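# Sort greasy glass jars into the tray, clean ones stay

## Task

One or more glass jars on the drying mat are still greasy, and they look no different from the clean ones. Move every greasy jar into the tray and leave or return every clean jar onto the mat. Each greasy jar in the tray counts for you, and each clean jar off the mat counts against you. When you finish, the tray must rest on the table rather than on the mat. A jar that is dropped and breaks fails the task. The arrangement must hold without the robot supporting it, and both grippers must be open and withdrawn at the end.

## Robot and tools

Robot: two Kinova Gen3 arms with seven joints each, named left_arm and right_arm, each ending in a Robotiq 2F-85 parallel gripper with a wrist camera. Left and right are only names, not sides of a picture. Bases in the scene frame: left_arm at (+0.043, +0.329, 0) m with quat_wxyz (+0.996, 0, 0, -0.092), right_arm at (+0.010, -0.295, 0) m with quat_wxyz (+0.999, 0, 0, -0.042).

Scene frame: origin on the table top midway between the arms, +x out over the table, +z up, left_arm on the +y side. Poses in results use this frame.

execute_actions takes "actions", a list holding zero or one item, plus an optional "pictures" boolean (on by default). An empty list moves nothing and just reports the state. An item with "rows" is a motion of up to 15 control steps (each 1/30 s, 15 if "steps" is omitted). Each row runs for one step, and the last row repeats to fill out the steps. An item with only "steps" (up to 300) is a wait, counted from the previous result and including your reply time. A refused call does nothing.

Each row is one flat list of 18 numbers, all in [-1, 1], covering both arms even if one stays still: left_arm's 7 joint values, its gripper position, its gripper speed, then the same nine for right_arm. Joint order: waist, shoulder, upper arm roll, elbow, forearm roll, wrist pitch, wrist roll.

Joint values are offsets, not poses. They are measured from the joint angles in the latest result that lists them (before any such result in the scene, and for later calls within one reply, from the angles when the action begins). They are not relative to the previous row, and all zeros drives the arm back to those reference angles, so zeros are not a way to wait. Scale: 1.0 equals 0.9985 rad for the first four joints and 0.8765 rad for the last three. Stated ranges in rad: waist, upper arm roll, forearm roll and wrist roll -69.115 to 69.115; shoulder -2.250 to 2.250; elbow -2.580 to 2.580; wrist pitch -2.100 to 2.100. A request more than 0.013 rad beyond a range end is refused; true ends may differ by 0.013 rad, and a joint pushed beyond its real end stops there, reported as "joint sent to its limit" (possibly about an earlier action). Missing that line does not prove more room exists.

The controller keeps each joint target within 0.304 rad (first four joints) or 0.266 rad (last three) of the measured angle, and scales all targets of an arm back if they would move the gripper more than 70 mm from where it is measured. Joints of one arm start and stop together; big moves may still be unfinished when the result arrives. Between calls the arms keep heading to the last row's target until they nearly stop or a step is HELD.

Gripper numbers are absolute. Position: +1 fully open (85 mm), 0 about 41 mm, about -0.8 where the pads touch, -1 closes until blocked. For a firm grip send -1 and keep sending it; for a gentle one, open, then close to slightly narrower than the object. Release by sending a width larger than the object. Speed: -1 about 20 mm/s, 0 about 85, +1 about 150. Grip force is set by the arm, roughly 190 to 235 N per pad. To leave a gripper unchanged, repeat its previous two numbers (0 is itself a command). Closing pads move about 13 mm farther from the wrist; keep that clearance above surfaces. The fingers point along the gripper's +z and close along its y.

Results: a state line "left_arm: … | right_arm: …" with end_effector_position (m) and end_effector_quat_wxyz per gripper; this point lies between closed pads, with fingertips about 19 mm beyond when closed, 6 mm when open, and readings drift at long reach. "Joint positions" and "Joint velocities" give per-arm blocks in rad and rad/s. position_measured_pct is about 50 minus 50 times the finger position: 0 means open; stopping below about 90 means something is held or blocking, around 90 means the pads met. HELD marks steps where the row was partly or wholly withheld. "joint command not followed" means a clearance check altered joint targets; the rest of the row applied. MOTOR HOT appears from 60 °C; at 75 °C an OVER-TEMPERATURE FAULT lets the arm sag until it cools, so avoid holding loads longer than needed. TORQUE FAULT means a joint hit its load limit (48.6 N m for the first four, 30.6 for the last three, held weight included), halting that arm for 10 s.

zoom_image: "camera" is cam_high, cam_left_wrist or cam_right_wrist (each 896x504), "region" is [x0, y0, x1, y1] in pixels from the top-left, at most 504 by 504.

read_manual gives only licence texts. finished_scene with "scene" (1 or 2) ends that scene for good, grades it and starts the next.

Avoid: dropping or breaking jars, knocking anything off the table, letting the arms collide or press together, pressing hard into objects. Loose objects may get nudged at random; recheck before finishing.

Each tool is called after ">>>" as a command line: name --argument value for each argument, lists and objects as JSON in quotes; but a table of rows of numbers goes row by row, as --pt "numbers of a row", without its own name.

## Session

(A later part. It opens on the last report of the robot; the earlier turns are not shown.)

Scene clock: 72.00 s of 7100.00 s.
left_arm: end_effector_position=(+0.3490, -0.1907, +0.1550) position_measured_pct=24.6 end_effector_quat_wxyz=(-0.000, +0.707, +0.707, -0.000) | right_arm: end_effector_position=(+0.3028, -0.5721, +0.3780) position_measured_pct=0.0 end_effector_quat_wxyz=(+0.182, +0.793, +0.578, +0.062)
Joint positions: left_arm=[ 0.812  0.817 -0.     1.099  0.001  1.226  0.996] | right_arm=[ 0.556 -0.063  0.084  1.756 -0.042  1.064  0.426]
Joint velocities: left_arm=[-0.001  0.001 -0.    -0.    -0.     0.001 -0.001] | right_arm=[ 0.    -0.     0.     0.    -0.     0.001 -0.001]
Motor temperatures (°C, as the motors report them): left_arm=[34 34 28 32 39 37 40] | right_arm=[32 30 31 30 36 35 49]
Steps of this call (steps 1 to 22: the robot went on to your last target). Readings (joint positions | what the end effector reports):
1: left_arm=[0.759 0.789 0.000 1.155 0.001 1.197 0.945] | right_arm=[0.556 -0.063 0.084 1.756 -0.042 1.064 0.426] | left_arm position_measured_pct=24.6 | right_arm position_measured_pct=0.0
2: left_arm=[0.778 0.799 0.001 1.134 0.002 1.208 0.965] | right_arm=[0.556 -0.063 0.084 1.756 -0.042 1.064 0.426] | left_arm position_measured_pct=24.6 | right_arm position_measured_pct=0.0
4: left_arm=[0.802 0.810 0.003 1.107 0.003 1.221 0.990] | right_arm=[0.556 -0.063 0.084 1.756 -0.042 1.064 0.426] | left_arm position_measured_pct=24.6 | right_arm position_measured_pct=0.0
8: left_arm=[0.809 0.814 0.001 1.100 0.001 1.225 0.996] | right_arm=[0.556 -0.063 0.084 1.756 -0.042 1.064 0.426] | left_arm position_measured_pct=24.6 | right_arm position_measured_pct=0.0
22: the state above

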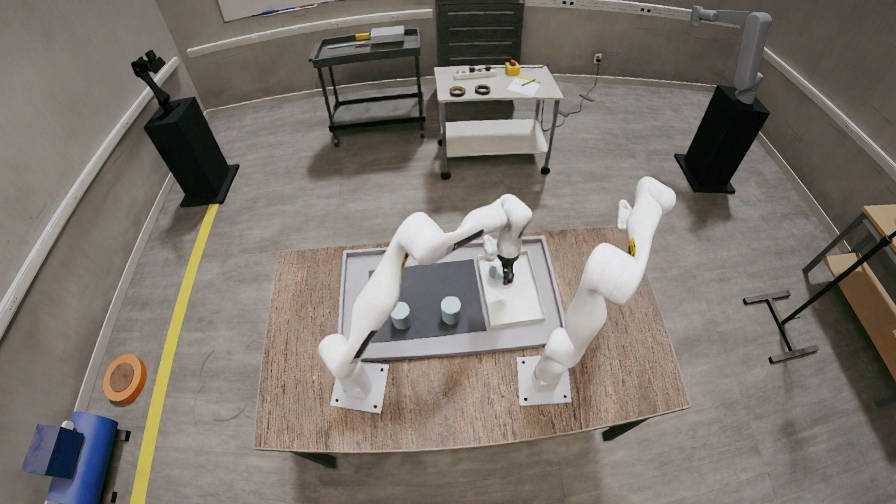

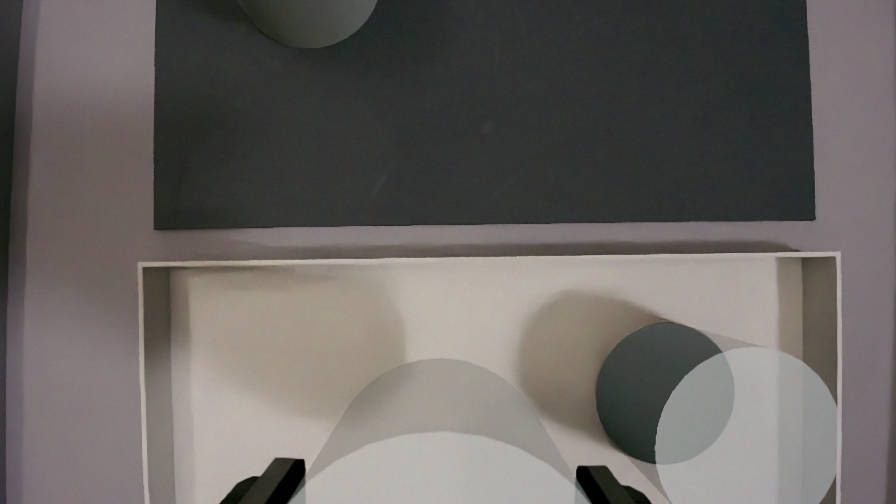

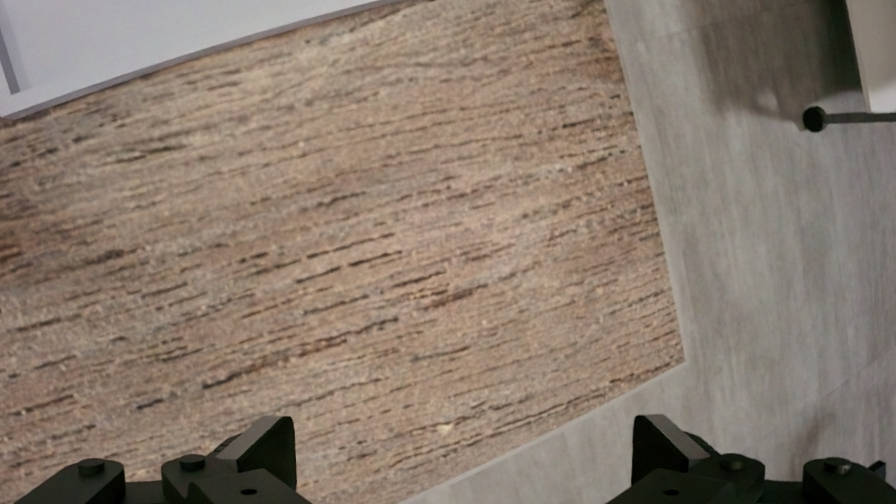

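>>> execute_actions --actions '[{"rows":[[0,0.021,0,0.021,0,-0.047,0,-1,-0.5,0,0,0,0,0,0,0,1,0],[0,0.021,0,0.021,0,-0.047,0,-1,-0.5,0,0,0,0,0,0,0,1,0],[0,0.042,0,0.042,0,-0.095,0,-1,-0.5,0,0,0,0,0,0,0,1,0],[0,0.042,0,0.042,0,-0.095,0,-1,-0.5,0,0,0,0,0,0,0,1,0],[0,0.062,0,0.062,0,-0.142,0,-1,-0.5,0,0,0,0,0,0,0,1,0],[0,0.062,0,0.062,0,-0.142,0,-1,-0.5,0,0,0,0,0,0,0,1,0],[0,0.083,0,0.083,0,-0.19,0,-1,-0.5,0,0,0,0,0,0,0,1,0],[0,0.083,0,0.083,0,-0.19,0,-1,-0.5,0,0,0,0,0,0,0,1,0],[0,0.104,0,0.104,0,-0.2375,0,-1,-0.5,0,0,0,0,0,0,0,1,0]]}]' --pictures false

>>> execute_actions --actions '[{"steps":5}]' --pictures false

>>> execute_actions --actions '[{"rows":[[0,0.0013,0,0.0007,0,-0.0023,0,-1,-0.5,0,0,0,0,0,0,0,1,0],[0,0.0026,0,0.0014,0,-0.0046,0,-1,-0.5,0,0,0,0,0,0,0,1,0],[0,0.0039,0,0.0021,0,-0.0069,0,-1,-0.5,0,0,0,0,0,0,0,1,0],[0,0.0052,0,0.0028,0,-0.0092,0,-1,-0.5,0,0,0,0,0,0,0,1,0],[0,0.0065,0,0.0035,0,-0.0115,0,-1,-0.5,0,0,0,0,0,0,0,1,0],[0,0.0078,0,0.0042,0,-0.0138,0,-1,-0.5,0,0,0,0,0,0,0,1,0],[0,0.0091,0,0.0049,0,-0.0161,0,-1,-0.5,0,0,0,0,0,0,0,1,0],[0,0.0104,0,0.0056,0,-0.0184,0,-1,-0.5,0,0,0,0,0,0,0,1,0],[0,0.0117,0,0.0063,0,-0.0207,0,-1,-0.5,0,0,0,0,0,0,0,1,0],[0,0.013,0,0.007,0,-0.023,0,-1,-0.5,0,0,0,0,0,0,0,1,0],[0,0.0143,0,0.0077,0,-0.0253,0,-1,-0.5,0,0,0,0,0,0,0,1,0]]}]'

Scene clock: 79.83 s of 7100.00 s.
left_arm: end_effector_position=(+0.3491, -0.1907, +0.0634) position_measured_pct=24.6 end_effector_quat_wxyz=(+0.000, +0.707, +0.707, -0.000) | right_arm: end_effector_position=(+0.3028, -0.5721, +0.3780) position_measured_pct=0.0 end_effector_quat_wxyz=(+0.182, +0.793, +0.578, +0.062)
Joint positions: left_arm=[ 0.812  0.92  -0.     1.203  0.001  1.018  0.996] | right_arm=[ 0.556 -0.063  0.084  1.756 -0.042  1.064  0.426]
Joint velocities: left_arm=[ 0.001  0.006  0.001 -0.007 -0.    -0.008  0.   ] | right_arm=[-0.     0.    -0.    -0.    -0.001 -0.001 -0.001]
Motor temperatures (°C, as the motors report them): left_arm=[34 34 28 32 39 37 40] | right_arm=[32 30 31 30 36 35 49]
Steps of this call (steps 1 to 15: the robot went on to your last target; steps 16 to 90: nothing new was sent; then 4.33 s passed at rest; steps 91 to 105: all 15 steps of this action). Readings (joint positions | what the end effector reports):
91: left_arm=[0.812 0.818 -0.000 1.100 0.001 1.224 0.996] | right_arm=[0.556 -0.063 0.084 1.756 -0.042 1.064 0.426] | left_arm position_measured_pct=24.6 | right_arm position_measured_pct=0.0
92: left_arm=[0.812 0.823 -0.000 1.104 0.001 1.214 0.996] | right_arm=[0.556 -0.063 0.084 1.756 -0.042 1.064 0.426] | left_arm position_measured_pct=24.6 | right_arm position_measured_pct=0.0
94: left_arm=[0.812 0.844 -0.000 1.124 0.001 1.174 0.996] | right_arm=[0.556 -0.063 0.084 1.756 -0.042 1.064 0.426] | left_arm position_measured_pct=24.6 | right_arm position_measured_pct=0.0
98: left_arm=[0.812 0.885 -0.000 1.166 0.001 1.090 0.996] | right_arm=[0.556 -0.063 0.084 1.756 -0.042 1.064 0.426] | left_arm position_measured_pct=24.6 | right_arm position_measured_pct=0.0
105: the state above

Scene clock: 80.00 s of 7100.00 s.
left_arm: end_effector_position=(+0.3491, -0.1908, +0.0631) position_measured_pct=24.6 end_effector_quat_wxyz=(+0.000, +0.707, +0.707, -0.000) | right_arm: end_effector_position=(+0.3028, -0.5721, +0.3780) position_measured_pct=0.0 end_effector_quat_wxyz=(+0.182, +0.793, +0.578, +0.062)
Joint positions: left_arm=[ 0.812  0.921 -0.     1.203  0.001  1.017  0.996] | right_arm=[ 0.556 -0.063  0.084  1.756 -0.042  1.064  0.426]
Joint velocities: left_arm=[ 0.001  0.002 -0.001  0.    -0.     0.001 -0.   ] | right_arm=[-0.     0.001 -0.     0.    -0.001  0.    -0.   ]
Motor temperatures (°C, as the motors report them): left_arm=[34 34 28 32 39 37 40] | right_arm=[32 30 31 30 36 35 49]
Steps of this call (steps 1 to 5: the robot went on to your last target). Readings (joint positions | what the end effector reports):
1: left_arm=[0.812 0.920 -0.000 1.203 0.001 1.017 0.996] | right_arm=[0.556 -0.063 0.084 1.756 -0.042 1.064 0.426] | left_arm position_measured_pct=24.6 | right_arm position_measured_pct=0.0
2: left_arm=[0.812 0.921 -0.000 1.203 0.001 1.017 0.996] | right_arm=[0.556 -0.063 0.084 1.756 -0.042 1.064 0.426] | left_arm position_measured_pct=24.6 | right_arm position_measured_pct=0.0
4: left_arm=[0.812 0.921 -0.000 1.203 0.001 1.017 0.996] | right_arm=[0.556 -0.063 0.084 1.756 -0.042 1.064 0.426] | left_arm position_measured_pct=24.6 | right_arm position_measured_pct=0.0
5: the state above

Scene clock: 80.50 s of 7100.00 s.
left_arm: end_effector_position=(+0.3494, -0.1913, +0.0536) position_measured_pct=24.6 end_effector_quat_wxyz=(+0.001, +0.707, +0.707, -0.001) | right_arm: end_effector_position=(+0.3028, -0.5721, +0.3780) position_measured_pct=0.0 end_effector_quat_wxyz=(+0.182, +0.793, +0.578, +0.062)
Joint positions: left_arm=[ 0.812  0.934 -0.     1.21   0.001  0.995  0.996] | right_arm=[ 0.556 -0.063  0.084  1.756 -0.042  1.064  0.426]
Joint velocities: left_arm=[ 0.002 -0.001  0.    -0.    -0.     0.001  0.001] | right_arm=[-0.     0.     0.    -0.001 -0.001 -0.001 -0.   ]
Motor temperatures (°C, as the motors report them): left_arm=[34 34 28 32 39 37 40] | right_arm=[32 30 31 30 36 35 49]
Steps of this call (steps 1 to 15: all 15 steps of this action). Readings (joint positions | what the end effector reports):
1: left_arm=[0.812 0.921 -0.000 1.203 0.001 1.017 0.996] | right_arm=[0.556 -0.063 0.084 1.756 -0.042 1.064 0.426] | left_arm position_measured_pct=24.6 | right_arm position_measured_pct=0.0
2: left_arm=[0.812 0.922 -0.000 1.203 0.001 1.015 0.996] | right_arm=[0.556 -0.063 0.084 1.756 -0.042 1.064 0.426] | left_arm position_measured_pct=24.6 | right_arm position_measured_pct=0.0
4: left_arm=[0.812 0.925 -0.000 1.205 0.001 1.012 0.996] | right_arm=[0.556 -0.063 0.084 1.756 -0.042 1.064 0.426] | left_arm position_measured_pct=24.6 | right_arm position_measured_pct=0.0
8: left_arm=[0.812 0.930 -0.000 1.208 0.001 1.004 0.996] | right_arm=[0.556 -0.063 0.084 1.756 -0.042 1.064 0.426] | left_arm position_measured_pct=24.6 | right_arm position_measured_pct=0.0
15: the state above

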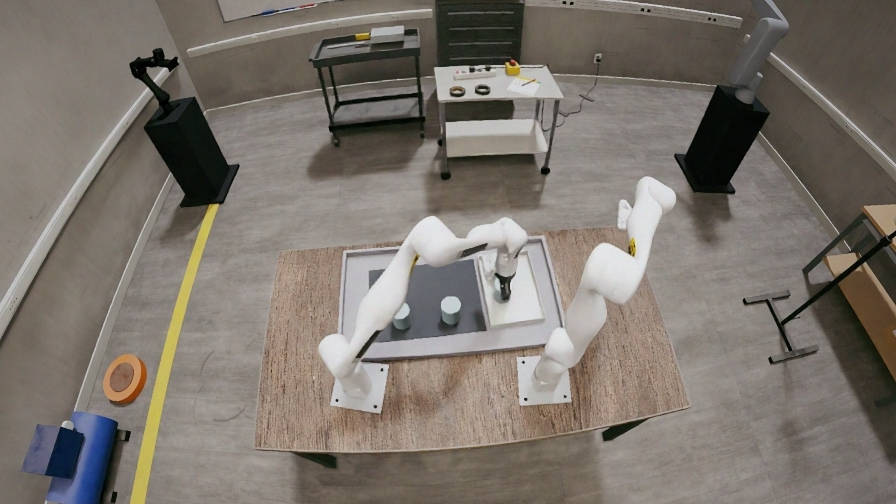

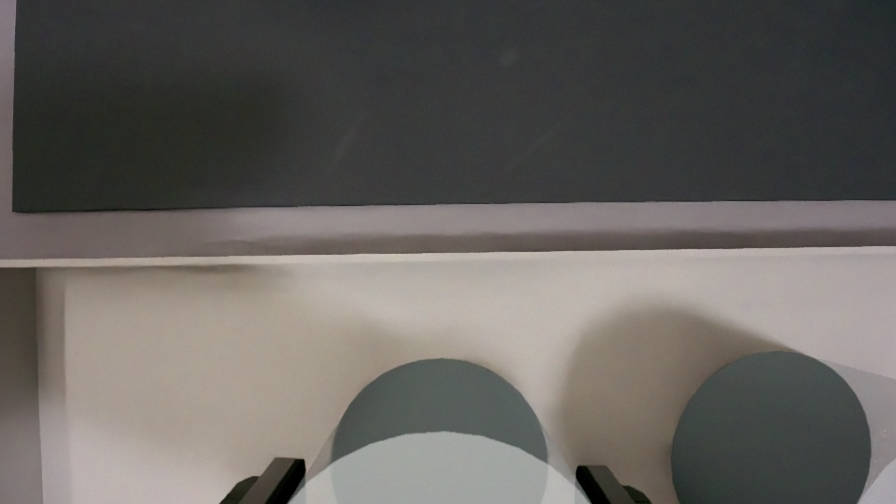

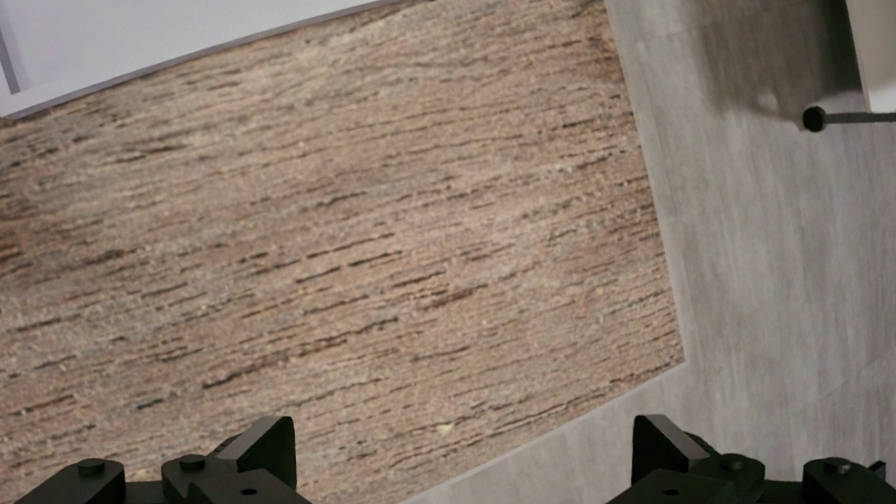

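>>> execute_actions --actions '[{"rows":[[0,0,0,0,0,0,0,0.72,0.5,0,0,0,0,0,0,0,1,0],[0,0,0,0,0,0,0,0.72,0.5,0,0,0,0,0,0,0,1,0],[0,0,0,0,0,0,0,0.72,0.5,0,0,0,0,0,0,0,1,0],[0,0,0,0,0,0,0,0.72,0.5,0,0,0,0,0,0,0,1,0],[0,0,0,0,0,0,0,0.72,0.5,0,0,0,0,0,0,0,1,0],[0,-0.08,0,-0.061,0,0.163,0,0.72,0.5,0,0,0,0,0,0,0,1,0],[0,-0.08,0,-0.061,0,0.163,0,0.72,0.5,0,0,0,0,0,0,0,1,0],[0,-0.08,0,-0.061,0,0.163,0,0.72,0.5,0,0,0,0,0,0,0,1,0],[0,-0.08,0,-0.061,0,0.163,0,1,0.5,0,0,0,0,0,0,0,1,0],[0,-0.08,0,-0.061,0,0.163,0,1,0.5,0,0,0,0,0,0,0,1,0],[0,-0.08,0,-0.061,0,0.163,0,1,0.5,0,0,0,0,0,0,0,1,0],[0,-0.08,0,-0.061,0,0.163,0,1,0.5,0,0,0,0,0,0,0,1,0],[0,-0.08,0,-0.061,0,0.163,0,1,0.5,0,0,0,0,0,0,0,1,0],[0,-0.08,0,-0.061,0,0.163,0,1,0.5,0,0,0,0,0,0,0,1,0],[-0.12,-0.4714,0,0.6958,0,-0.2527,-0.1366,1,0.5,0,0,0,0,0,0,0,1,0]]}]' --pictures false

>>> execute_actions --actions '[{"steps":40}]'

Scene clock: 87.03 s of 7100.00 s.
left_arm: end_effector_position=(+0.3494, -0.1911, +0.1183) position_measured_pct=1.2 end_effector_quat_wxyz=(+0.001, +0.707, +0.707, -0.001) | right_arm: end_effector_position=(+0.3028, -0.5721, +0.3780) position_measured_pct=0.0 end_effector_quat_wxyz=(+0.182, +0.793, +0.578, +0.062)
Joint positions: left_arm=[0.811 0.854 0.    1.15  0.001 1.137 0.996] | right_arm=[ 0.556 -0.063  0.084  1.756 -0.042  1.064  0.426]
Joint velocities: left_arm=[-0.038 -0.113  0.012  0.12   0.009 -0.079 -0.028] | right_arm=[ 0.     0.    -0.    -0.     0.001  0.001  0.001]
Motor temperatures (°C, as the motors report them): left_arm=[34 34 28 32 39 37 40] | right_arm=[32 30 31 30 36 35 49]
Steps of this call (steps 1 to 15: the robot went on to your last target; steps 16 to 90: nothing new was sent; then 3.03 s passed at rest; steps 91 to 105: all 15 steps of this action). Readings (joint positions | what the end effector reports):
91: left_arm=[0.812 0.933 -0.000 1.210 0.001 0.995 0.996] | right_arm=[0.556 -0.063 0.084 1.756 -0.042 1.064 0.426] | left_arm position_measured_pct=24.6 | right_arm position_measured_pct=0.0
92: left_arm=[0.812 0.933 -0.000 1.210 0.001 0.995 0.996] | right_arm=[0.556 -0.063 0.084 1.756 -0.042 1.064 0.426] | left_arm position_measured_pct=24.6 | right_arm position_measured_pct=0.0
94: left_arm=[0.812 0.933 -0.000 1.210 0.001 0.995 0.996] | right_arm=[0.556 -0.063 0.084 1.756 -0.042 1.064 0.426] | left_arm position_measured_pct=18.7 | right_arm position_measured_pct=0.0
98: left_arm=[0.812 0.915 -0.000 1.199 0.001 1.025 0.996] | right_arm=[0.556 -0.063 0.084 1.756 -0.042 1.064 0.426] | left_arm position_measured_pct=14.3 | right_arm position_measured_pct=0.0
105: the state above

Scene clock: 88.37 s of 7100.00 s.
left_arm: end_effector_position=(+0.2844, -0.0005, +0.1252) position_measured_pct=0.0 end_effector_quat_wxyz=(+0.000, +0.707, +0.707, -0.000) | right_arm: end_effector_position=(+0.3028, -0.5721, +0.3780) position_measured_pct=0.0 end_effector_quat_wxyz=(+0.182, +0.793, +0.578, +0.062)
Joint positions: left_arm=[ 0.692  0.463 -0.     1.905  0.001  0.774  0.877] | right_arm=[ 0.556 -0.063  0.084  1.756 -0.042  1.064  0.426]
Joint velocities: left_arm=[-0.001  0.     0.    -0.     0.    -0.    -0.001] | right_arm=[ 0.    -0.    -0.     0.001 -0.    -0.001 -0.   ]
Motor temperatures (°C, as the motors report them): left_arm=[34 34 28 32 39 37 40] | right_arm=[32 30 31 30 36 35 49]
Steps of this call (steps 1 to 40: the robot went on to your last target). Readings (joint positions | what the end effector reports):
1: left_arm=[0.809 0.847 0.001 1.156 0.001 1.132 0.994] | right_arm=[0.556 -0.063 0.084 1.756 -0.042 1.064 0.426] | left_arm position_measured_pct=0.8 | right_arm position_measured_pct=0.0
2: left_arm=[0.804 0.835 0.001 1.168 0.001 1.122 0.990] | right_arm=[0.556 -0.063 0.084 1.756 -0.042 1.064 0.426] | left_arm position_measured_pct=0.4 | right_arm position_measured_pct=0.0
4: left_arm=[0.789 0.794 0.001 1.206 0.001 1.087 0.975] | right_arm=[0.556 -0.063 0.084 1.756 -0.042 1.064 0.426] | left_arm position_measured_pct=0.0 | right_arm position_measured_pct=0.0
8: left_arm=[0.746 0.656 -0.000 1.345 0.001 0.965 0.932] | right_arm=[0.556 -0.063 0.084 1.756 -0.042 1.064 0.426] | left_arm position_measured_pct=0.0 | right_arm position_measured_pct=0.0
40: the state above

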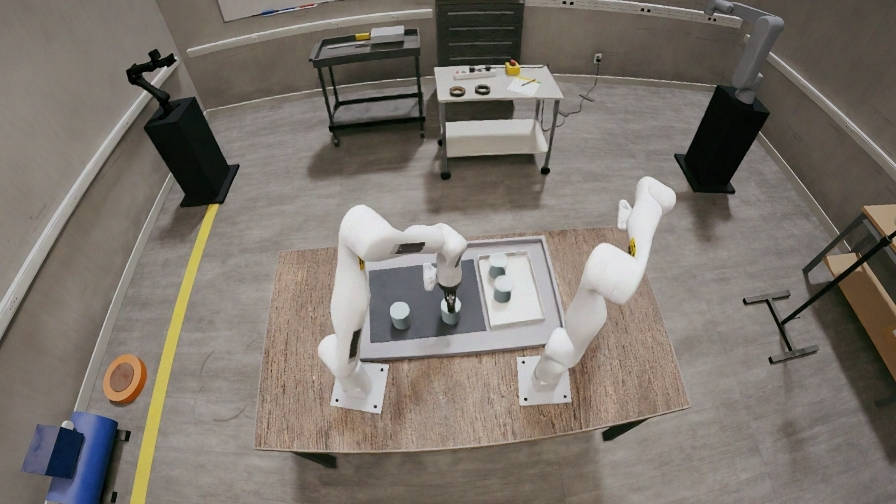

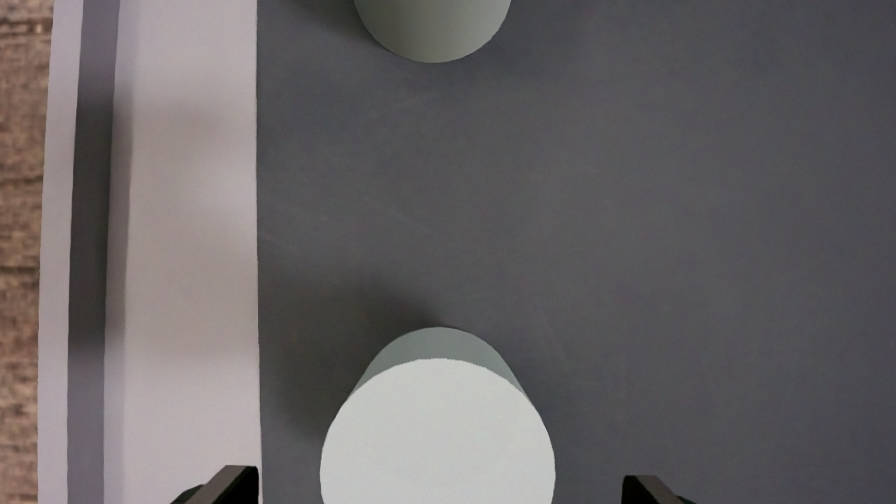

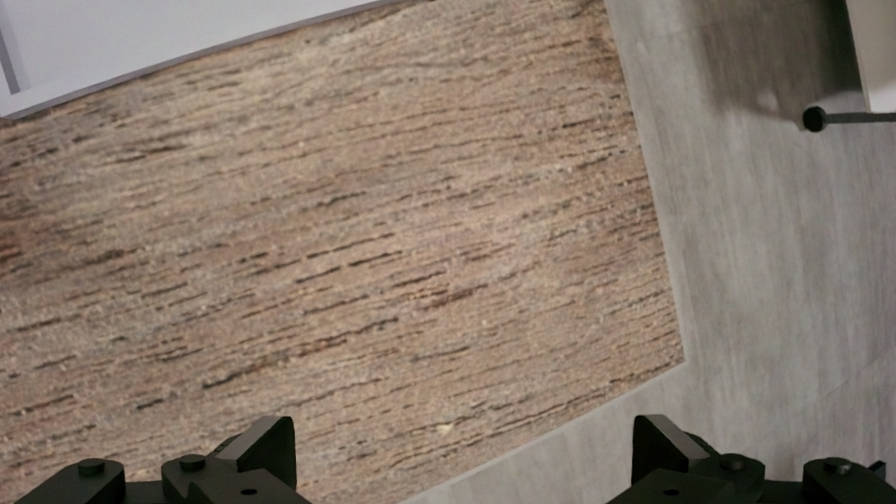

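>>> execute_actions --actions '[{"rows":[[-0.002,0.1323,0,0.0732,0,-0.2346,-0.002,1,0,0,0,0,0,0,0,0,1,0]]}]' --pictures false

>>> execute_actions --actions '[{"rows":[[0,0.002,0,0,0,0,0,0.6,0,0,0,0,0,0,0,0,1,0]],"steps":10}]' --pictures false

>>> execute_actions --actions '[{"rows":[[0,0,0,0,0,0,0,0.53,-1,0,0,0,0,0,0,0,1,0]],"steps":12}]' --pictures false

>>> execute_actions --actions '[{"rows":[[0,0.009,0,0.0035,0,-0.014,0,0.53,-1,0,0,0,0,0,0,0,1,0]],"steps":10}]' --pictures false

Scene clock: 92.77 s of 7100.00 s.
left_arm: end_effector_position=(+0.2838, +0.0014, +0.0578) position_measured_pct=0.0 end_effector_quat_wxyz=(+0.001, +0.707, +0.707, -0.000) | right_arm: end_effector_position=(+0.3028, -0.5721, +0.3780) position_measured_pct=0.0 end_effector_quat_wxyz=(+0.182, +0.793, +0.578, +0.062)
Joint positions: left_arm=[ 0.69   0.593 -0.     1.978  0.001  0.568  0.875] | right_arm=[ 0.556 -0.063  0.084  1.756 -0.042  1.064  0.426]
Joint velocities: left_arm=[ 0.001  0.016 -0.001  0.001  0.    -0.001 -0.   ] | right_arm=[-0.     0.     0.    -0.     0.    -0.     0.001]
Motor temperatures (°C, as the motors report them): left_arm=[34 34 28 32 39 37 40] | right_arm=[32 30 31 30 36 35 49]
Steps of this call (steps 1 to 15: the robot went on to your last target; steps 16 to 90: nothing new was sent; then 0.90 s passed at rest; steps 91 to 105: all 15 steps of this action). Readings (joint positions | what the end effector reports):
91: left_arm=[0.692 0.464 -0.000 1.905 0.001 0.773 0.877] | right_arm=[0.556 -0.063 0.084 1.756 -0.042 1.064 0.426] | left_arm position_measured_pct=0.0 | right_arm position_measured_pct=0.0
92: left_arm=[0.692 0.471 -0.000 1.908 0.001 0.765 0.877] | right_arm=[0.556 -0.063 0.084 1.756 -0.042 1.064 0.426] | left_arm position_measured_pct=0.0 | right_arm position_measured_pct=0.0
94: left_arm=[0.691 0.501 0.000 1.922 0.001 0.723 0.876] | right_arm=[0.556 -0.063 0.084 1.756 -0.042 1.064 0.426] | left_arm position_measured_pct=0.0 | right_arm position_measured_pct=0.0
98: left_arm=[0.690 0.578 -0.000 1.969 0.001 0.594 0.875] | right_arm=[0.556 -0.063 0.084 1.756 -0.042 1.064 0.426] | left_arm position_measured_pct=0.0 | right_arm position_measured_pct=0.0
105: the state above

Scene clock: 93.10 s of 7100.00 s.
left_arm: end_effector_position=(+0.2835, +0.0018, +0.0571) position_measured_pct=19.0 end_effector_quat_wxyz=(+0.000, +0.707, +0.707, -0.000) | right_arm: end_effector_position=(+0.3028, -0.5721, +0.3780) position_measured_pct=0.0 end_effector_quat_wxyz=(+0.182, +0.793, +0.578, +0.062)
Joint positions: left_arm=[ 0.69   0.595 -0.     1.978  0.001  0.568  0.875] | right_arm=[ 0.556 -0.063  0.084  1.756 -0.042  1.064  0.426]
Joint velocities: left_arm=[ 0.     0.001  0.001 -0.    -0.     0.001  0.002] | right_arm=[ 0.  0. -0.  0. -0.  0. -0.]
Motor temperatures (°C, as the motors report them): left_arm=[34 34 28 32 39 37 40] | right_arm=[32 30 31 30 36 35 49]
Steps of this call (steps 1 to 10: all 10 steps of this action). Readings (joint positions | what the end effector reports):
1: left_arm=[0.690 0.594 -0.000 1.978 0.001 0.568 0.875] | right_arm=[0.556 -0.063 0.084 1.756 -0.042 1.064 0.426] | left_arm position_measured_pct=0.0 | right_arm position_measured_pct=0.0
2: left_arm=[0.690 0.594 -0.000 1.978 0.001 0.568 0.875] | right_arm=[0.556 -0.063 0.084 1.756 -0.042 1.064 0.426] | left_arm position_measured_pct=0.4 | right_arm position_measured_pct=0.0
4: left_arm=[0.690 0.595 -0.000 1.978 0.001 0.568 0.875] | right_arm=[0.556 -0.063 0.084 1.756 -0.042 1.064 0.426] | left_arm position_measured_pct=4.8 | right_arm position_measured_pct=0.0
8: left_arm=[0.690 0.595 -0.000 1.978 0.001 0.568 0.875] | right_arm=[0.556 -0.063 0.084 1.756 -0.042 1.064 0.426] | left_arm position_measured_pct=15.9 | right_arm position_measured_pct=0.0
10: the state above

Scene clock: 93.50 s of 7100.00 s.
left_arm: end_effector_position=(+0.2836, +0.0017, +0.0572) position_measured_pct=22.6 end_effector_quat_wxyz=(+0.000, +0.707, +0.707, -0.000) | right_arm: end_effector_position=(+0.3028, -0.5721, +0.3780) position_measured_pct=0.0 end_effector_quat_wxyz=(+0.182, +0.793, +0.578, +0.062)
Joint positions: left_arm=[ 0.69   0.595 -0.     1.978  0.001  0.568  0.875] | right_arm=[ 0.556 -0.063  0.084  1.756 -0.042  1.064  0.426]
Joint velocities: left_arm=[-0.002  0.001  0.    -0.001  0.    -0.001  0.002] | right_arm=[ 0.     0.    -0.     0.     0.001  0.001  0.   ]
Motor temperatures (°C, as the motors report them): left_arm=[34 34 28 32 39 37 40] | right_arm=[32 30 31 30 36 35 49]
Steps of this call (steps 1 to 12: all 12 steps of this action). Readings (joint positions | what the end effector reports):
1: left_arm=[0.690 0.595 -0.000 1.978 0.001 0.568 0.875] | right_arm=[0.556 -0.063 0.084 1.756 -0.042 1.064 0.426] | left_arm position_measured_pct=19.4 | right_arm position_measured_pct=0.0
2: left_arm=[0.690 0.595 -0.000 1.978 0.001 0.568 0.875] | right_arm=[0.556 -0.063 0.084 1.756 -0.042 1.064 0.426] | left_arm position_measured_pct=19.8 | right_arm position_measured_pct=0.0
4: left_arm=[0.690 0.595 -0.000 1.978 0.001 0.568 0.875] | right_arm=[0.556 -0.063 0.084 1.756 -0.042 1.064 0.426] | left_arm position_measured_pct=21.0 | right_arm position_measured_pct=0.0
8: left_arm=[0.690 0.595 -0.000 1.978 0.001 0.568 0.875] | right_arm=[0.556 -0.063 0.084 1.756 -0.042 1.064 0.426] | left_arm position_measured_pct=22.6 | right_arm position_measured_pct=0.0
12: the state above

Scene clock: 93.83 s of 7100.00 s.
left_arm: end_effector_position=(+0.2837, +0.0016, +0.0565) position_measured_pct=22.6 end_effector_quat_wxyz=(+0.002, +0.707, +0.707, -0.000) | right_arm: end_effector_position=(+0.3028, -0.5721, +0.3779) position_measured_pct=0.0 end_effector_quat_wxyz=(+0.182, +0.793, +0.578, +0.062)
Joint positions: left_arm=[0.69  0.595 0.    1.981 0.001 0.561 0.875] | right_arm=[ 0.556 -0.063  0.084  1.756 -0.042  1.064  0.426]
Joint velocities: left_arm=[ 0.    -0.    -0.    -0.     0.    -0.001 -0.001] | right_arm=[-0.    -0.    -0.    -0.001  0.    -0.001  0.   ]
Motor temperatures (°C, as the motors report them): left_arm=[34 34 28 32 39 37 40] | right_arm=[32 30 31 30 36 35 49]
Steps of this call (steps 1 to 10: all 10 steps of this action). Readings (joint positions | what the end effector reports):
1: left_arm=[0.690 0.596 -0.000 1.978 0.001 0.567 0.875] | right_arm=[0.556 -0.063 0.084 1.756 -0.042 1.064 0.426] | left_arm position_measured_pct=22.6 | right_arm position_measured_pct=0.0
2: left_arm=[0.690 0.597 -0.000 1.979 0.001 0.565 0.875] | right_arm=[0.556 -0.063 0.084 1.756 -0.042 1.064 0.426] | left_arm position_measured_pct=22.6 | right_arm position_measured_pct=0.0
4: left_arm=[0.690 0.595 0.000 1.981 0.001 0.562 0.875] | right_arm=[0.556 -0.063 0.084 1.756 -0.042 1.064 0.426] | left_arm position_measured_pct=22.6 | right_arm position_measured_pct=0.0
8: left_arm=[0.690 0.595 0.000 1.981 0.001 0.561 0.875] | right_arm=[0.556 -0.063 0.084 1.756 -0.042 1.064 0.426] | left_arm position_measured_pct=22.6 | right_arm position_measured_pct=0.0
10: the state above

>>> execute_actions --actions '[{"rows":[[0,0,0,0,0,0,0,1,0.5,0,0,0,0,0,0,0,1,0],[0,0,0,0,0,0,0,1,0.5,0,0,0,0,0,0,0,1,0],[0,0,0,0,0,0,0,1,0.5,0,0,0,0,0,0,0,1,0],[0,0,0,0,0,0,0,1,0.5,0,0,0,0,0,0,0,1,0],[0,-0.135,0,-0.07,0,0.239,0,1,0.5,0,0,0,0,0,0,0,1,0],[0,-0.135,0,-0.07,0,0.239,0,1,0.5,0,0,0,0,0,0,0,1,0],[0,-0.135,0,-0.07,0,0.239,0,1,0.5,0,0,0,0,0,0,0,1,0],[0,-0.135,0,-0.07,0,0.239,0,1,0.5,0,0,0,0,0,0,0,1,0],[0,-0.135,0,-0.07,0,0.239,0,1,0.5,0,0,0,0,0,0,0,1,0],[0,-0.135,0,-0.07,0,0.239,0,1,0.5,0,0,0,0,0,0,0,1,0],[0,-0.135,0,-0.07,0,0.239,0,1,0.5,0,0,0,0,0,0,0,1,0],[0,-0.135,0,-0.07,0,0.239,0,1,0.5,0,0,0,0,0,0,0,1,0],[0,-0.135,0,-0.07,0,0.239,0,1,0.5,0,0,0,0,0,0,0,1,0],[0,-0.135,0,-0.07,0,0.239,0,1,0.5,0,0,0,0,0,0,0,1,0],[-0.387,-0.3606,0,0.3165,0,0.0556,-0.4418,1,0.5,0,0,0,0,0,0,0,1,0]]}]' --pictures false

>>> execute_actions --actions '[{"steps":32}]'

Scene clock: 100.30 s of 7100.00 s.
left_arm: end_effector_position=(+0.2836, +0.0023, +0.1229) position_measured_pct=0.0 end_effector_quat_wxyz=(-0.002, +0.707, +0.707, -0.000) | right_arm: end_effector_position=(+0.3028, -0.5721, +0.3779) position_measured_pct=0.0 end_effector_quat_wxyz=(+0.182, +0.793, +0.578, +0.062)
Joint positions: left_arm=[0.688 0.464 0.    1.913 0.001 0.768 0.874] | right_arm=[ 0.556 -0.063  0.084  1.756 -0.042  1.064  0.426]
Joint velocities: left_arm=[-0.12  -0.104  0.031  0.09   0.017 -0.04  -0.061] | right_arm=[ 0.    -0.     0.     0.001 -0.001 -0.001  0.   ]
Motor temperatures (°C, as the motors report them): left_arm=[34 34 28 32 39 37 40] | right_arm=[32 30 31 30 36 35 49]
Steps of this call (steps 1 to 15: the robot went on to your last target; steps 16 to 90: nothing new was sent; then 2.97 s passed at rest; steps 91 to 105: all 15 steps of this action). Readings (joint positions | what the end effector reports):
91: left_arm=[0.690 0.594 0.000 1.982 0.001 0.561 0.875] | right_arm=[0.556 -0.063 0.084 1.756 -0.042 1.064 0.426] | left_arm position_measured_pct=22.6 | right_arm position_measured_pct=0.0
92: left_arm=[0.690 0.591 0.000 1.982 0.001 0.561 0.875] | right_arm=[0.556 -0.063 0.084 1.756 -0.042 1.064 0.426] | left_arm position_measured_pct=22.2 | right_arm position_measured_pct=0.0
94: left_arm=[0.690 0.592 0.000 1.981 0.001 0.561 0.875] | right_arm=[0.556 -0.063 0.084 1.756 -0.042 1.064 0.426] | left_arm position_measured_pct=16.3 | right_arm position_measured_pct=0.0
98: left_arm=[0.690 0.556 0.000 1.964 0.001 0.612 0.875] | right_arm=[0.556 -0.063 0.084 1.756 -0.042 1.064 0.426] | left_arm position_measured_pct=2.8 | right_arm position_measured_pct=0.0
105: the state above

Scene clock: 101.37 s of 7100.00 s.
left_arm: end_effector_position=(+0.2763, +0.1765, +0.1249) position_measured_pct=0.0 end_effector_quat_wxyz=(-0.000, +0.707, +0.707, -0.000) | right_arm: end_effector_position=(+0.3028, -0.5721, +0.3779) position_measured_pct=0.0 end_effector_quat_wxyz=(+0.182, +0.793, +0.578, +0.062)
Joint positions: left_arm=[0.303 0.235 0.    2.297 0.001 0.61  0.487] | right_arm=[ 0.556 -0.063  0.084  1.756 -0.042  1.064  0.426]
Joint velocities: left_arm=[-0.002 -0.001 -0.    -0.     0.     0.001  0.001] | right_arm=[ 0.     0.    -0.    -0.     0.     0.001 -0.   ]
Motor temperatures (°C, as the motors report them): left_arm=[34 34 28 32 39 37 40] | right_arm=[32 30 31 30 36 35 49]
Steps of this call (steps 1 to 32: the robot went on to your last target). Readings (joint positions | what the end effector reports):
1: left_arm=[0.681 0.458 0.002 1.918 0.001 0.765 0.870] | right_arm=[0.556 -0.063 0.084 1.756 -0.042 1.064 0.426] | left_arm position_measured_pct=0.0 | right_arm position_measured_pct=0.0
2: left_arm=[0.669 0.448 0.002 1.929 0.002 0.759 0.861] | right_arm=[0.556 -0.063 0.084 1.756 -0.042 1.064 0.426] | left_arm position_measured_pct=0.0 | right_arm position_measured_pct=0.0
4: left_arm=[0.628 0.417 0.002 1.966 0.002 0.737 0.828] | right_arm=[0.556 -0.063 0.084 1.756 -0.042 1.064 0.426] | left_arm position_measured_pct=0.0 | right_arm position_measured_pct=0.0
8: left_arm=[0.507 0.347 0.000 2.085 0.001 0.687 0.720] | right_arm=[0.556 -0.063 0.084 1.756 -0.042 1.064 0.426] | left_arm position_measured_pct=0.0 | right_arm position_measured_pct=0.0
32: the state above

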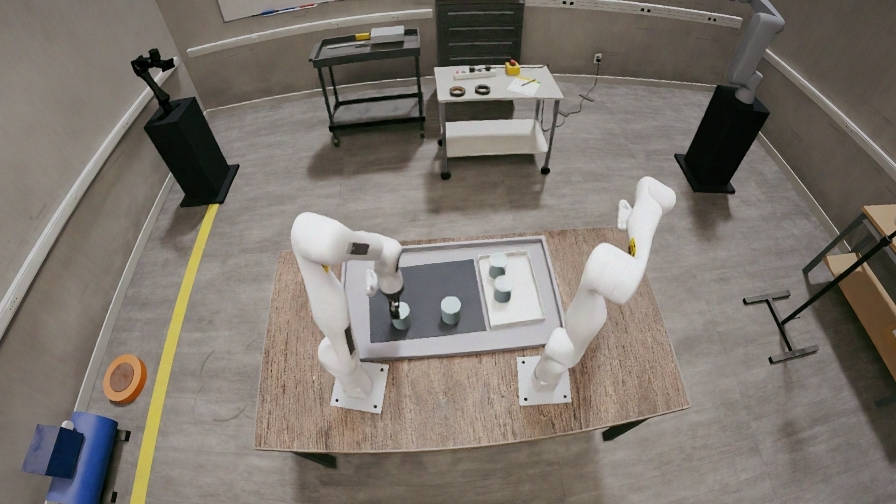

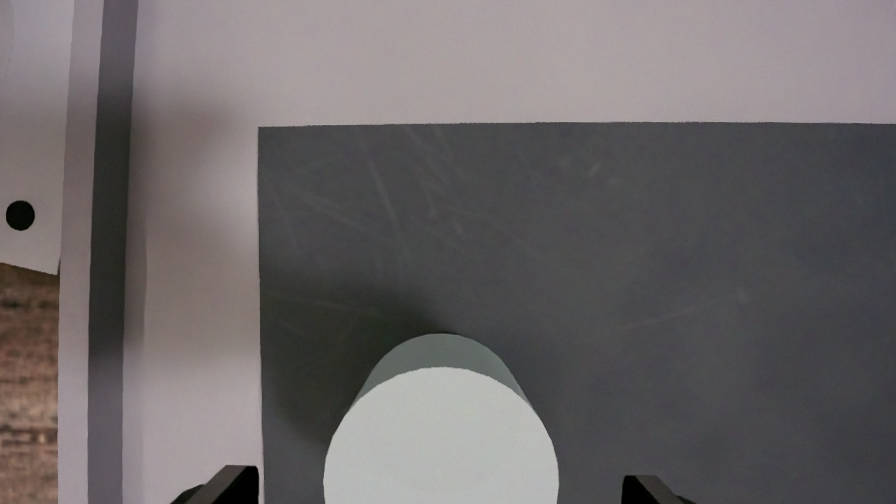

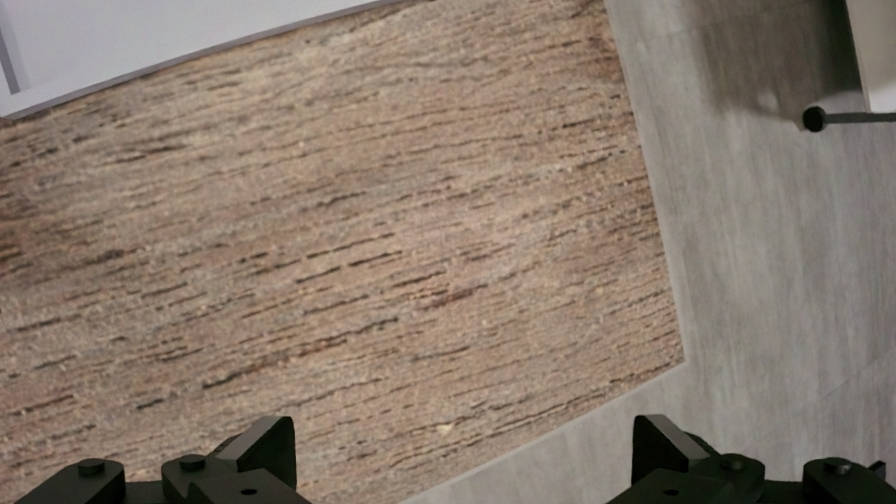

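>>> execute_actions --actions '[{"rows":[[0,0.097,0,0.047,0,-0.164,0,1,0,0,0,0,0,0,0,0,1,0],[0,0.097,0,0.047,0,-0.164,0,1,0,0,0,0,0,0,0,0,1,0],[0,0.097,0,0.047,0,-0.164,0,1,0,0,0,0,0,0,0,0,1,0],[0,0.097,0,0.047,0,-0.164,0,1,0,0,0,0,0,0,0,0,1,0],[0,0.097,0,0.047,0,-0.164,0,1,0,0,0,0,0,0,0,0,1,0],[0,0.201,0,0.084,0,-0.325,0,1,0,0,0,0,0,0,0,0,1,0]]}]' --pictures false

>>> execute_actions --actions '[{"steps":8}]' --pictures false

>>> execute_actions --actions '[{"rows":[[0,0,0,0,0,0,0,0.6,0,0,0,0,0,0,0,0,1,0]],"steps":10}]' --pictures false

>>> execute_actions --actions '[{"rows":[[0,0,0,0,0,0,0,0.53,-1,0,0,0,0,0,0,0,1,0]],"steps":12}]' --pictures false

>>> execute_actions --actions '[{"rows":[[0,0.008,0,0.0022,0,-0.0116,0,0.53,-1,0,0,0,0,0,0,0,1,0]],"steps":10}]' --pictures false

Scene clock: 108.83 s of 7100.00 s.
left_arm: end_effector_position=(+0.2777, +0.1758, +0.0586) position_measured_pct=0.0 end_effector_quat_wxyz=(+0.003, +0.707, +0.707, +0.001) | right_arm: end_effector_position=(+0.3028, -0.5721, +0.3779) position_measured_pct=0.0 end_effector_quat_wxyz=(+0.182, +0.793, +0.578, +0.062)
Joint positions: left_arm=[0.303 0.43  0.    2.381 0.001 0.325 0.487] | right_arm=[ 0.556 -0.063  0.084  1.756 -0.042  1.064  0.426]
Joint velocities: left_arm=[ 0.001  0.045 -0.     0.006 -0.    -0.008  0.001] | right_arm=[-0.    -0.    -0.    -0.    -0.001  0.001  0.001]
Motor temperatures (°C, as the motors report them): left_arm=[34 34 28 32 39 37 40] | right_arm=[32 30 31 30 36 35 49]
Steps of this call (steps 1 to 15: the robot went on to your last target; steps 16 to 90: nothing new was sent; then 3.97 s passed at rest; steps 91 to 105: all 15 steps of this action). Readings (joint positions | what the end effector reports):
91: left_arm=[0.303 0.236 0.000 2.298 0.001 0.608 0.487] | right_arm=[0.556 -0.063 0.084 1.756 -0.042 1.064 0.426] | left_arm position_measured_pct=0.0 | right_arm position_measured_pct=0.0
92: left_arm=[0.303 0.243 0.000 2.300 0.001 0.601 0.487] | right_arm=[0.556 -0.063 0.084 1.756 -0.042 1.064 0.426] | left_arm position_measured_pct=0.0 | right_arm position_measured_pct=0.0
94: left_arm=[0.303 0.274 0.000 2.313 0.001 0.561 0.487] | right_arm=[0.556 -0.063 0.084 1.756 -0.042 1.064 0.426] | left_arm position_measured_pct=0.0 | right_arm position_measured_pct=0.0
98: left_arm=[0.303 0.364 0.000 2.353 0.001 0.430 0.487] | right_arm=[0.556 -0.063 0.084 1.756 -0.042 1.064 0.426] | left_arm position_measured_pct=0.0 | right_arm position_measured_pct=0.0
105: the state above

Scene clock: 109.10 s of 7100.00 s.
left_arm: end_effector_position=(+0.2765, +0.1764, +0.0572) position_measured_pct=0.0 end_effector_quat_wxyz=(+0.000, +0.707, +0.707, -0.000) | right_arm: end_effector_position=(+0.3028, -0.5721, +0.3779) position_measured_pct=0.0 end_effector_quat_wxyz=(+0.182, +0.793, +0.578, +0.062)
Joint positions: left_arm=[0.303 0.435 0.    2.381 0.001 0.325 0.487] | right_arm=[ 0.556 -0.063  0.084  1.756 -0.042  1.064  0.426]
Joint velocities: left_arm=[ 0.     0.007 -0.001  0.    -0.     0.     0.003] | right_arm=[-0.     0.     0.    -0.     0.    -0.001 -0.   ]
Motor temperatures (°C, as the motors report them): left_arm=[34 34 28 32 39 37 40] | right_arm=[32 30 31 30 36 35 49]
Steps of this call (steps 1 to 8: the robot went on to your last target). Readings (joint positions | what the end effector reports):
1: left_arm=[0.303 0.431 0.000 2.381 0.001 0.325 0.487] | right_arm=[0.556 -0.063 0.084 1.756 -0.042 1.064 0.426] | left_arm position_measured_pct=0.0 | right_arm position_measured_pct=0.0
2: left_arm=[0.303 0.433 0.000 2.381 0.001 0.325 0.487] | right_arm=[0.556 -0.063 0.084 1.756 -0.042 1.064 0.426] | left_arm position_measured_pct=0.0 | right_arm position_measured_pct=0.0
4: left_arm=[0.303 0.434 0.000 2.381 0.001 0.325 0.487] | right_arm=[0.556 -0.063 0.084 1.756 -0.042 1.064 0.426] | left_arm position_measured_pct=0.0 | right_arm position_measured_pct=0.0
8: the state above

Scene clock: 109.43 s of 7100.00 s.
left_arm: end_effector_position=(+0.2765, +0.1764, +0.0572) position_measured_pct=19.0 end_effector_quat_wxyz=(+0.000, +0.707, +0.707, -0.000) | right_arm: end_effector_position=(+0.3028, -0.5721, +0.3779) position_measured_pct=0.0 end_effector_quat_wxyz=(+0.182, +0.793, +0.578, +0.062)
Joint positions: left_arm=[0.303 0.435 0.    2.381 0.001 0.325 0.487] | right_arm=[ 0.556 -0.063  0.084  1.756 -0.042  1.064  0.426]
Joint velocities: left_arm=[-0.001 -0.    -0.     0.    -0.     0.001  0.001] | right_arm=[-0.    -0.     0.    -0.001 -0.    -0.001 -0.   ]
Motor temperatures (°C, as the motors report them): left_arm=[34 34 28 32 39 37 40] | right_arm=[32 30 31 30 36 35 49]
Steps of this call (steps 1 to 10: all 10 steps of this action). Readings (joint positions | what the end effector reports):
1: left_arm=[0.303 0.435 0.000 2.381 0.001 0.325 0.487] | right_arm=[0.556 -0.063 0.084 1.756 -0.042 1.064 0.426] | left_arm position_measured_pct=0.0 | right_arm position_measured_pct=0.0
2: left_arm=[0.303 0.435 0.000 2.381 0.001 0.325 0.487] | right_arm=[0.556 -0.063 0.084 1.756 -0.042 1.064 0.426] | left_arm position_measured_pct=0.4 | right_arm position_measured_pct=0.0
4: left_arm=[0.303 0.435 0.000 2.381 0.001 0.325 0.487] | right_arm=[0.556 -0.063 0.084 1.756 -0.042 1.064 0.426] | left_arm position_measured_pct=4.8 | right_arm position_measured_pct=0.0
8: left_arm=[0.303 0.435 0.000 2.381 0.001 0.325 0.487] | right_arm=[0.556 -0.063 0.084 1.756 -0.042 1.064 0.426] | left_arm position_measured_pct=15.9 | right_arm position_measured_pct=0.0
10: the state above

Scene clock: 109.83 s of 7100.00 s.
left_arm: end_effector_position=(+0.2766, +0.1764, +0.0574) position_measured_pct=22.6 end_effector_quat_wxyz=(+0.000, +0.707, +0.707, -0.000) | right_arm: end_effector_position=(+0.3028, -0.5721, +0.3779) position_measured_pct=0.0 end_effector_quat_wxyz=(+0.182, +0.793, +0.578, +0.062)
Joint positions: left_arm=[0.303 0.435 0.    2.381 0.001 0.325 0.487] | right_arm=[ 0.556 -0.063  0.084  1.756 -0.042  1.064  0.426]
Joint velocities: left_arm=[ 0.     0.001 -0.001 -0.    -0.    -0.002 -0.   ] | right_arm=[ 0.     0.    -0.     0.    -0.     0.003 -0.001]
Motor temperatures (°C, as the motors report them): left_arm=[34 34 28 32 39 37 40] | right_arm=[32 30 31 30 36 35 49]
Steps of this call (steps 1 to 12: all 12 steps of this action). Readings (joint positions | what the end effector reports):
1: left_arm=[0.303 0.435 0.000 2.381 0.001 0.325 0.487] | right_arm=[0.556 -0.063 0.084 1.756 -0.042 1.064 0.426] | left_arm position_measured_pct=19.4 | right_arm position_measured_pct=0.0
2: left_arm=[0.303 0.435 0.000 2.381 0.001 0.325 0.487] | right_arm=[0.556 -0.063 0.084 1.756 -0.042 1.064 0.426] | left_arm position_measured_pct=19.8 | right_arm position_measured_pct=0.0
4: left_arm=[0.303 0.435 0.000 2.381 0.001 0.325 0.487] | right_arm=[0.556 -0.063 0.084 1.756 -0.042 1.064 0.426] | left_arm position_measured_pct=21.0 | right_arm position_measured_pct=0.0
8: left_arm=[0.303 0.435 0.000 2.381 0.001 0.325 0.487] | right_arm=[0.556 -0.063 0.084 1.756 -0.042 1.064 0.426] | left_arm position_measured_pct=22.6 | right_arm position_measured_pct=0.0
12: the state above

Scene clock: 110.17 s of 7100.00 s.
left_arm: end_effector_position=(+0.2766, +0.1763, +0.0567) position_measured_pct=22.6 end_effector_quat_wxyz=(+0.002, +0.707, +0.707, +0.000) | right_arm: end_effector_position=(+0.3028, -0.5721, +0.3779) position_measured_pct=0.0 end_effector_quat_wxyz=(+0.182, +0.793, +0.578, +0.062)
Joint positions: left_arm=[0.303 0.436 0.    2.384 0.001 0.318 0.487] | right_arm=[ 0.556 -0.063  0.084  1.756 -0.042  1.064  0.426]
Joint velocities: left_arm=[ 0.     0.001  0.001 -0.     0.     0.    -0.001] | right_arm=[ 0.     0.     0.    -0.    -0.001  0.    -0.001]
Motor temperatures (°C, as the motors report them): left_arm=[34 34 28 32 39 37 40] | right_arm=[32 30 31 30 36 35 49]
Steps of this call (steps 1 to 10: all 10 steps of this action). Readings (joint positions | what the end effector reports):
1: left_arm=[0.303 0.436 0.000 2.381 0.001 0.324 0.487] | right_arm=[0.556 -0.063 0.084 1.756 -0.042 1.064 0.426] | left_arm position_measured_pct=22.6 | right_arm position_measured_pct=0.0
2: left_arm=[0.303 0.437 0.000 2.382 0.001 0.321 0.487] | right_arm=[0.556 -0.063 0.084 1.756 -0.042 1.064 0.426] | left_arm position_measured_pct=22.6 | right_arm position_measured_pct=0.0
4: left_arm=[0.303 0.436 0.000 2.384 0.001 0.319 0.487] | right_arm=[0.556 -0.063 0.084 1.756 -0.042 1.064 0.426] | left_arm position_measured_pct=22.6 | right_arm position_measured_pct=0.0
8: left_arm=[0.303 0.436 0.000 2.384 0.001 0.318 0.487] | right_arm=[0.556 -0.063 0.084 1.756 -0.042 1.064 0.426] | left_arm position_measured_pct=22.6 | right_arm position_measured_pct=0.0
10: the state above


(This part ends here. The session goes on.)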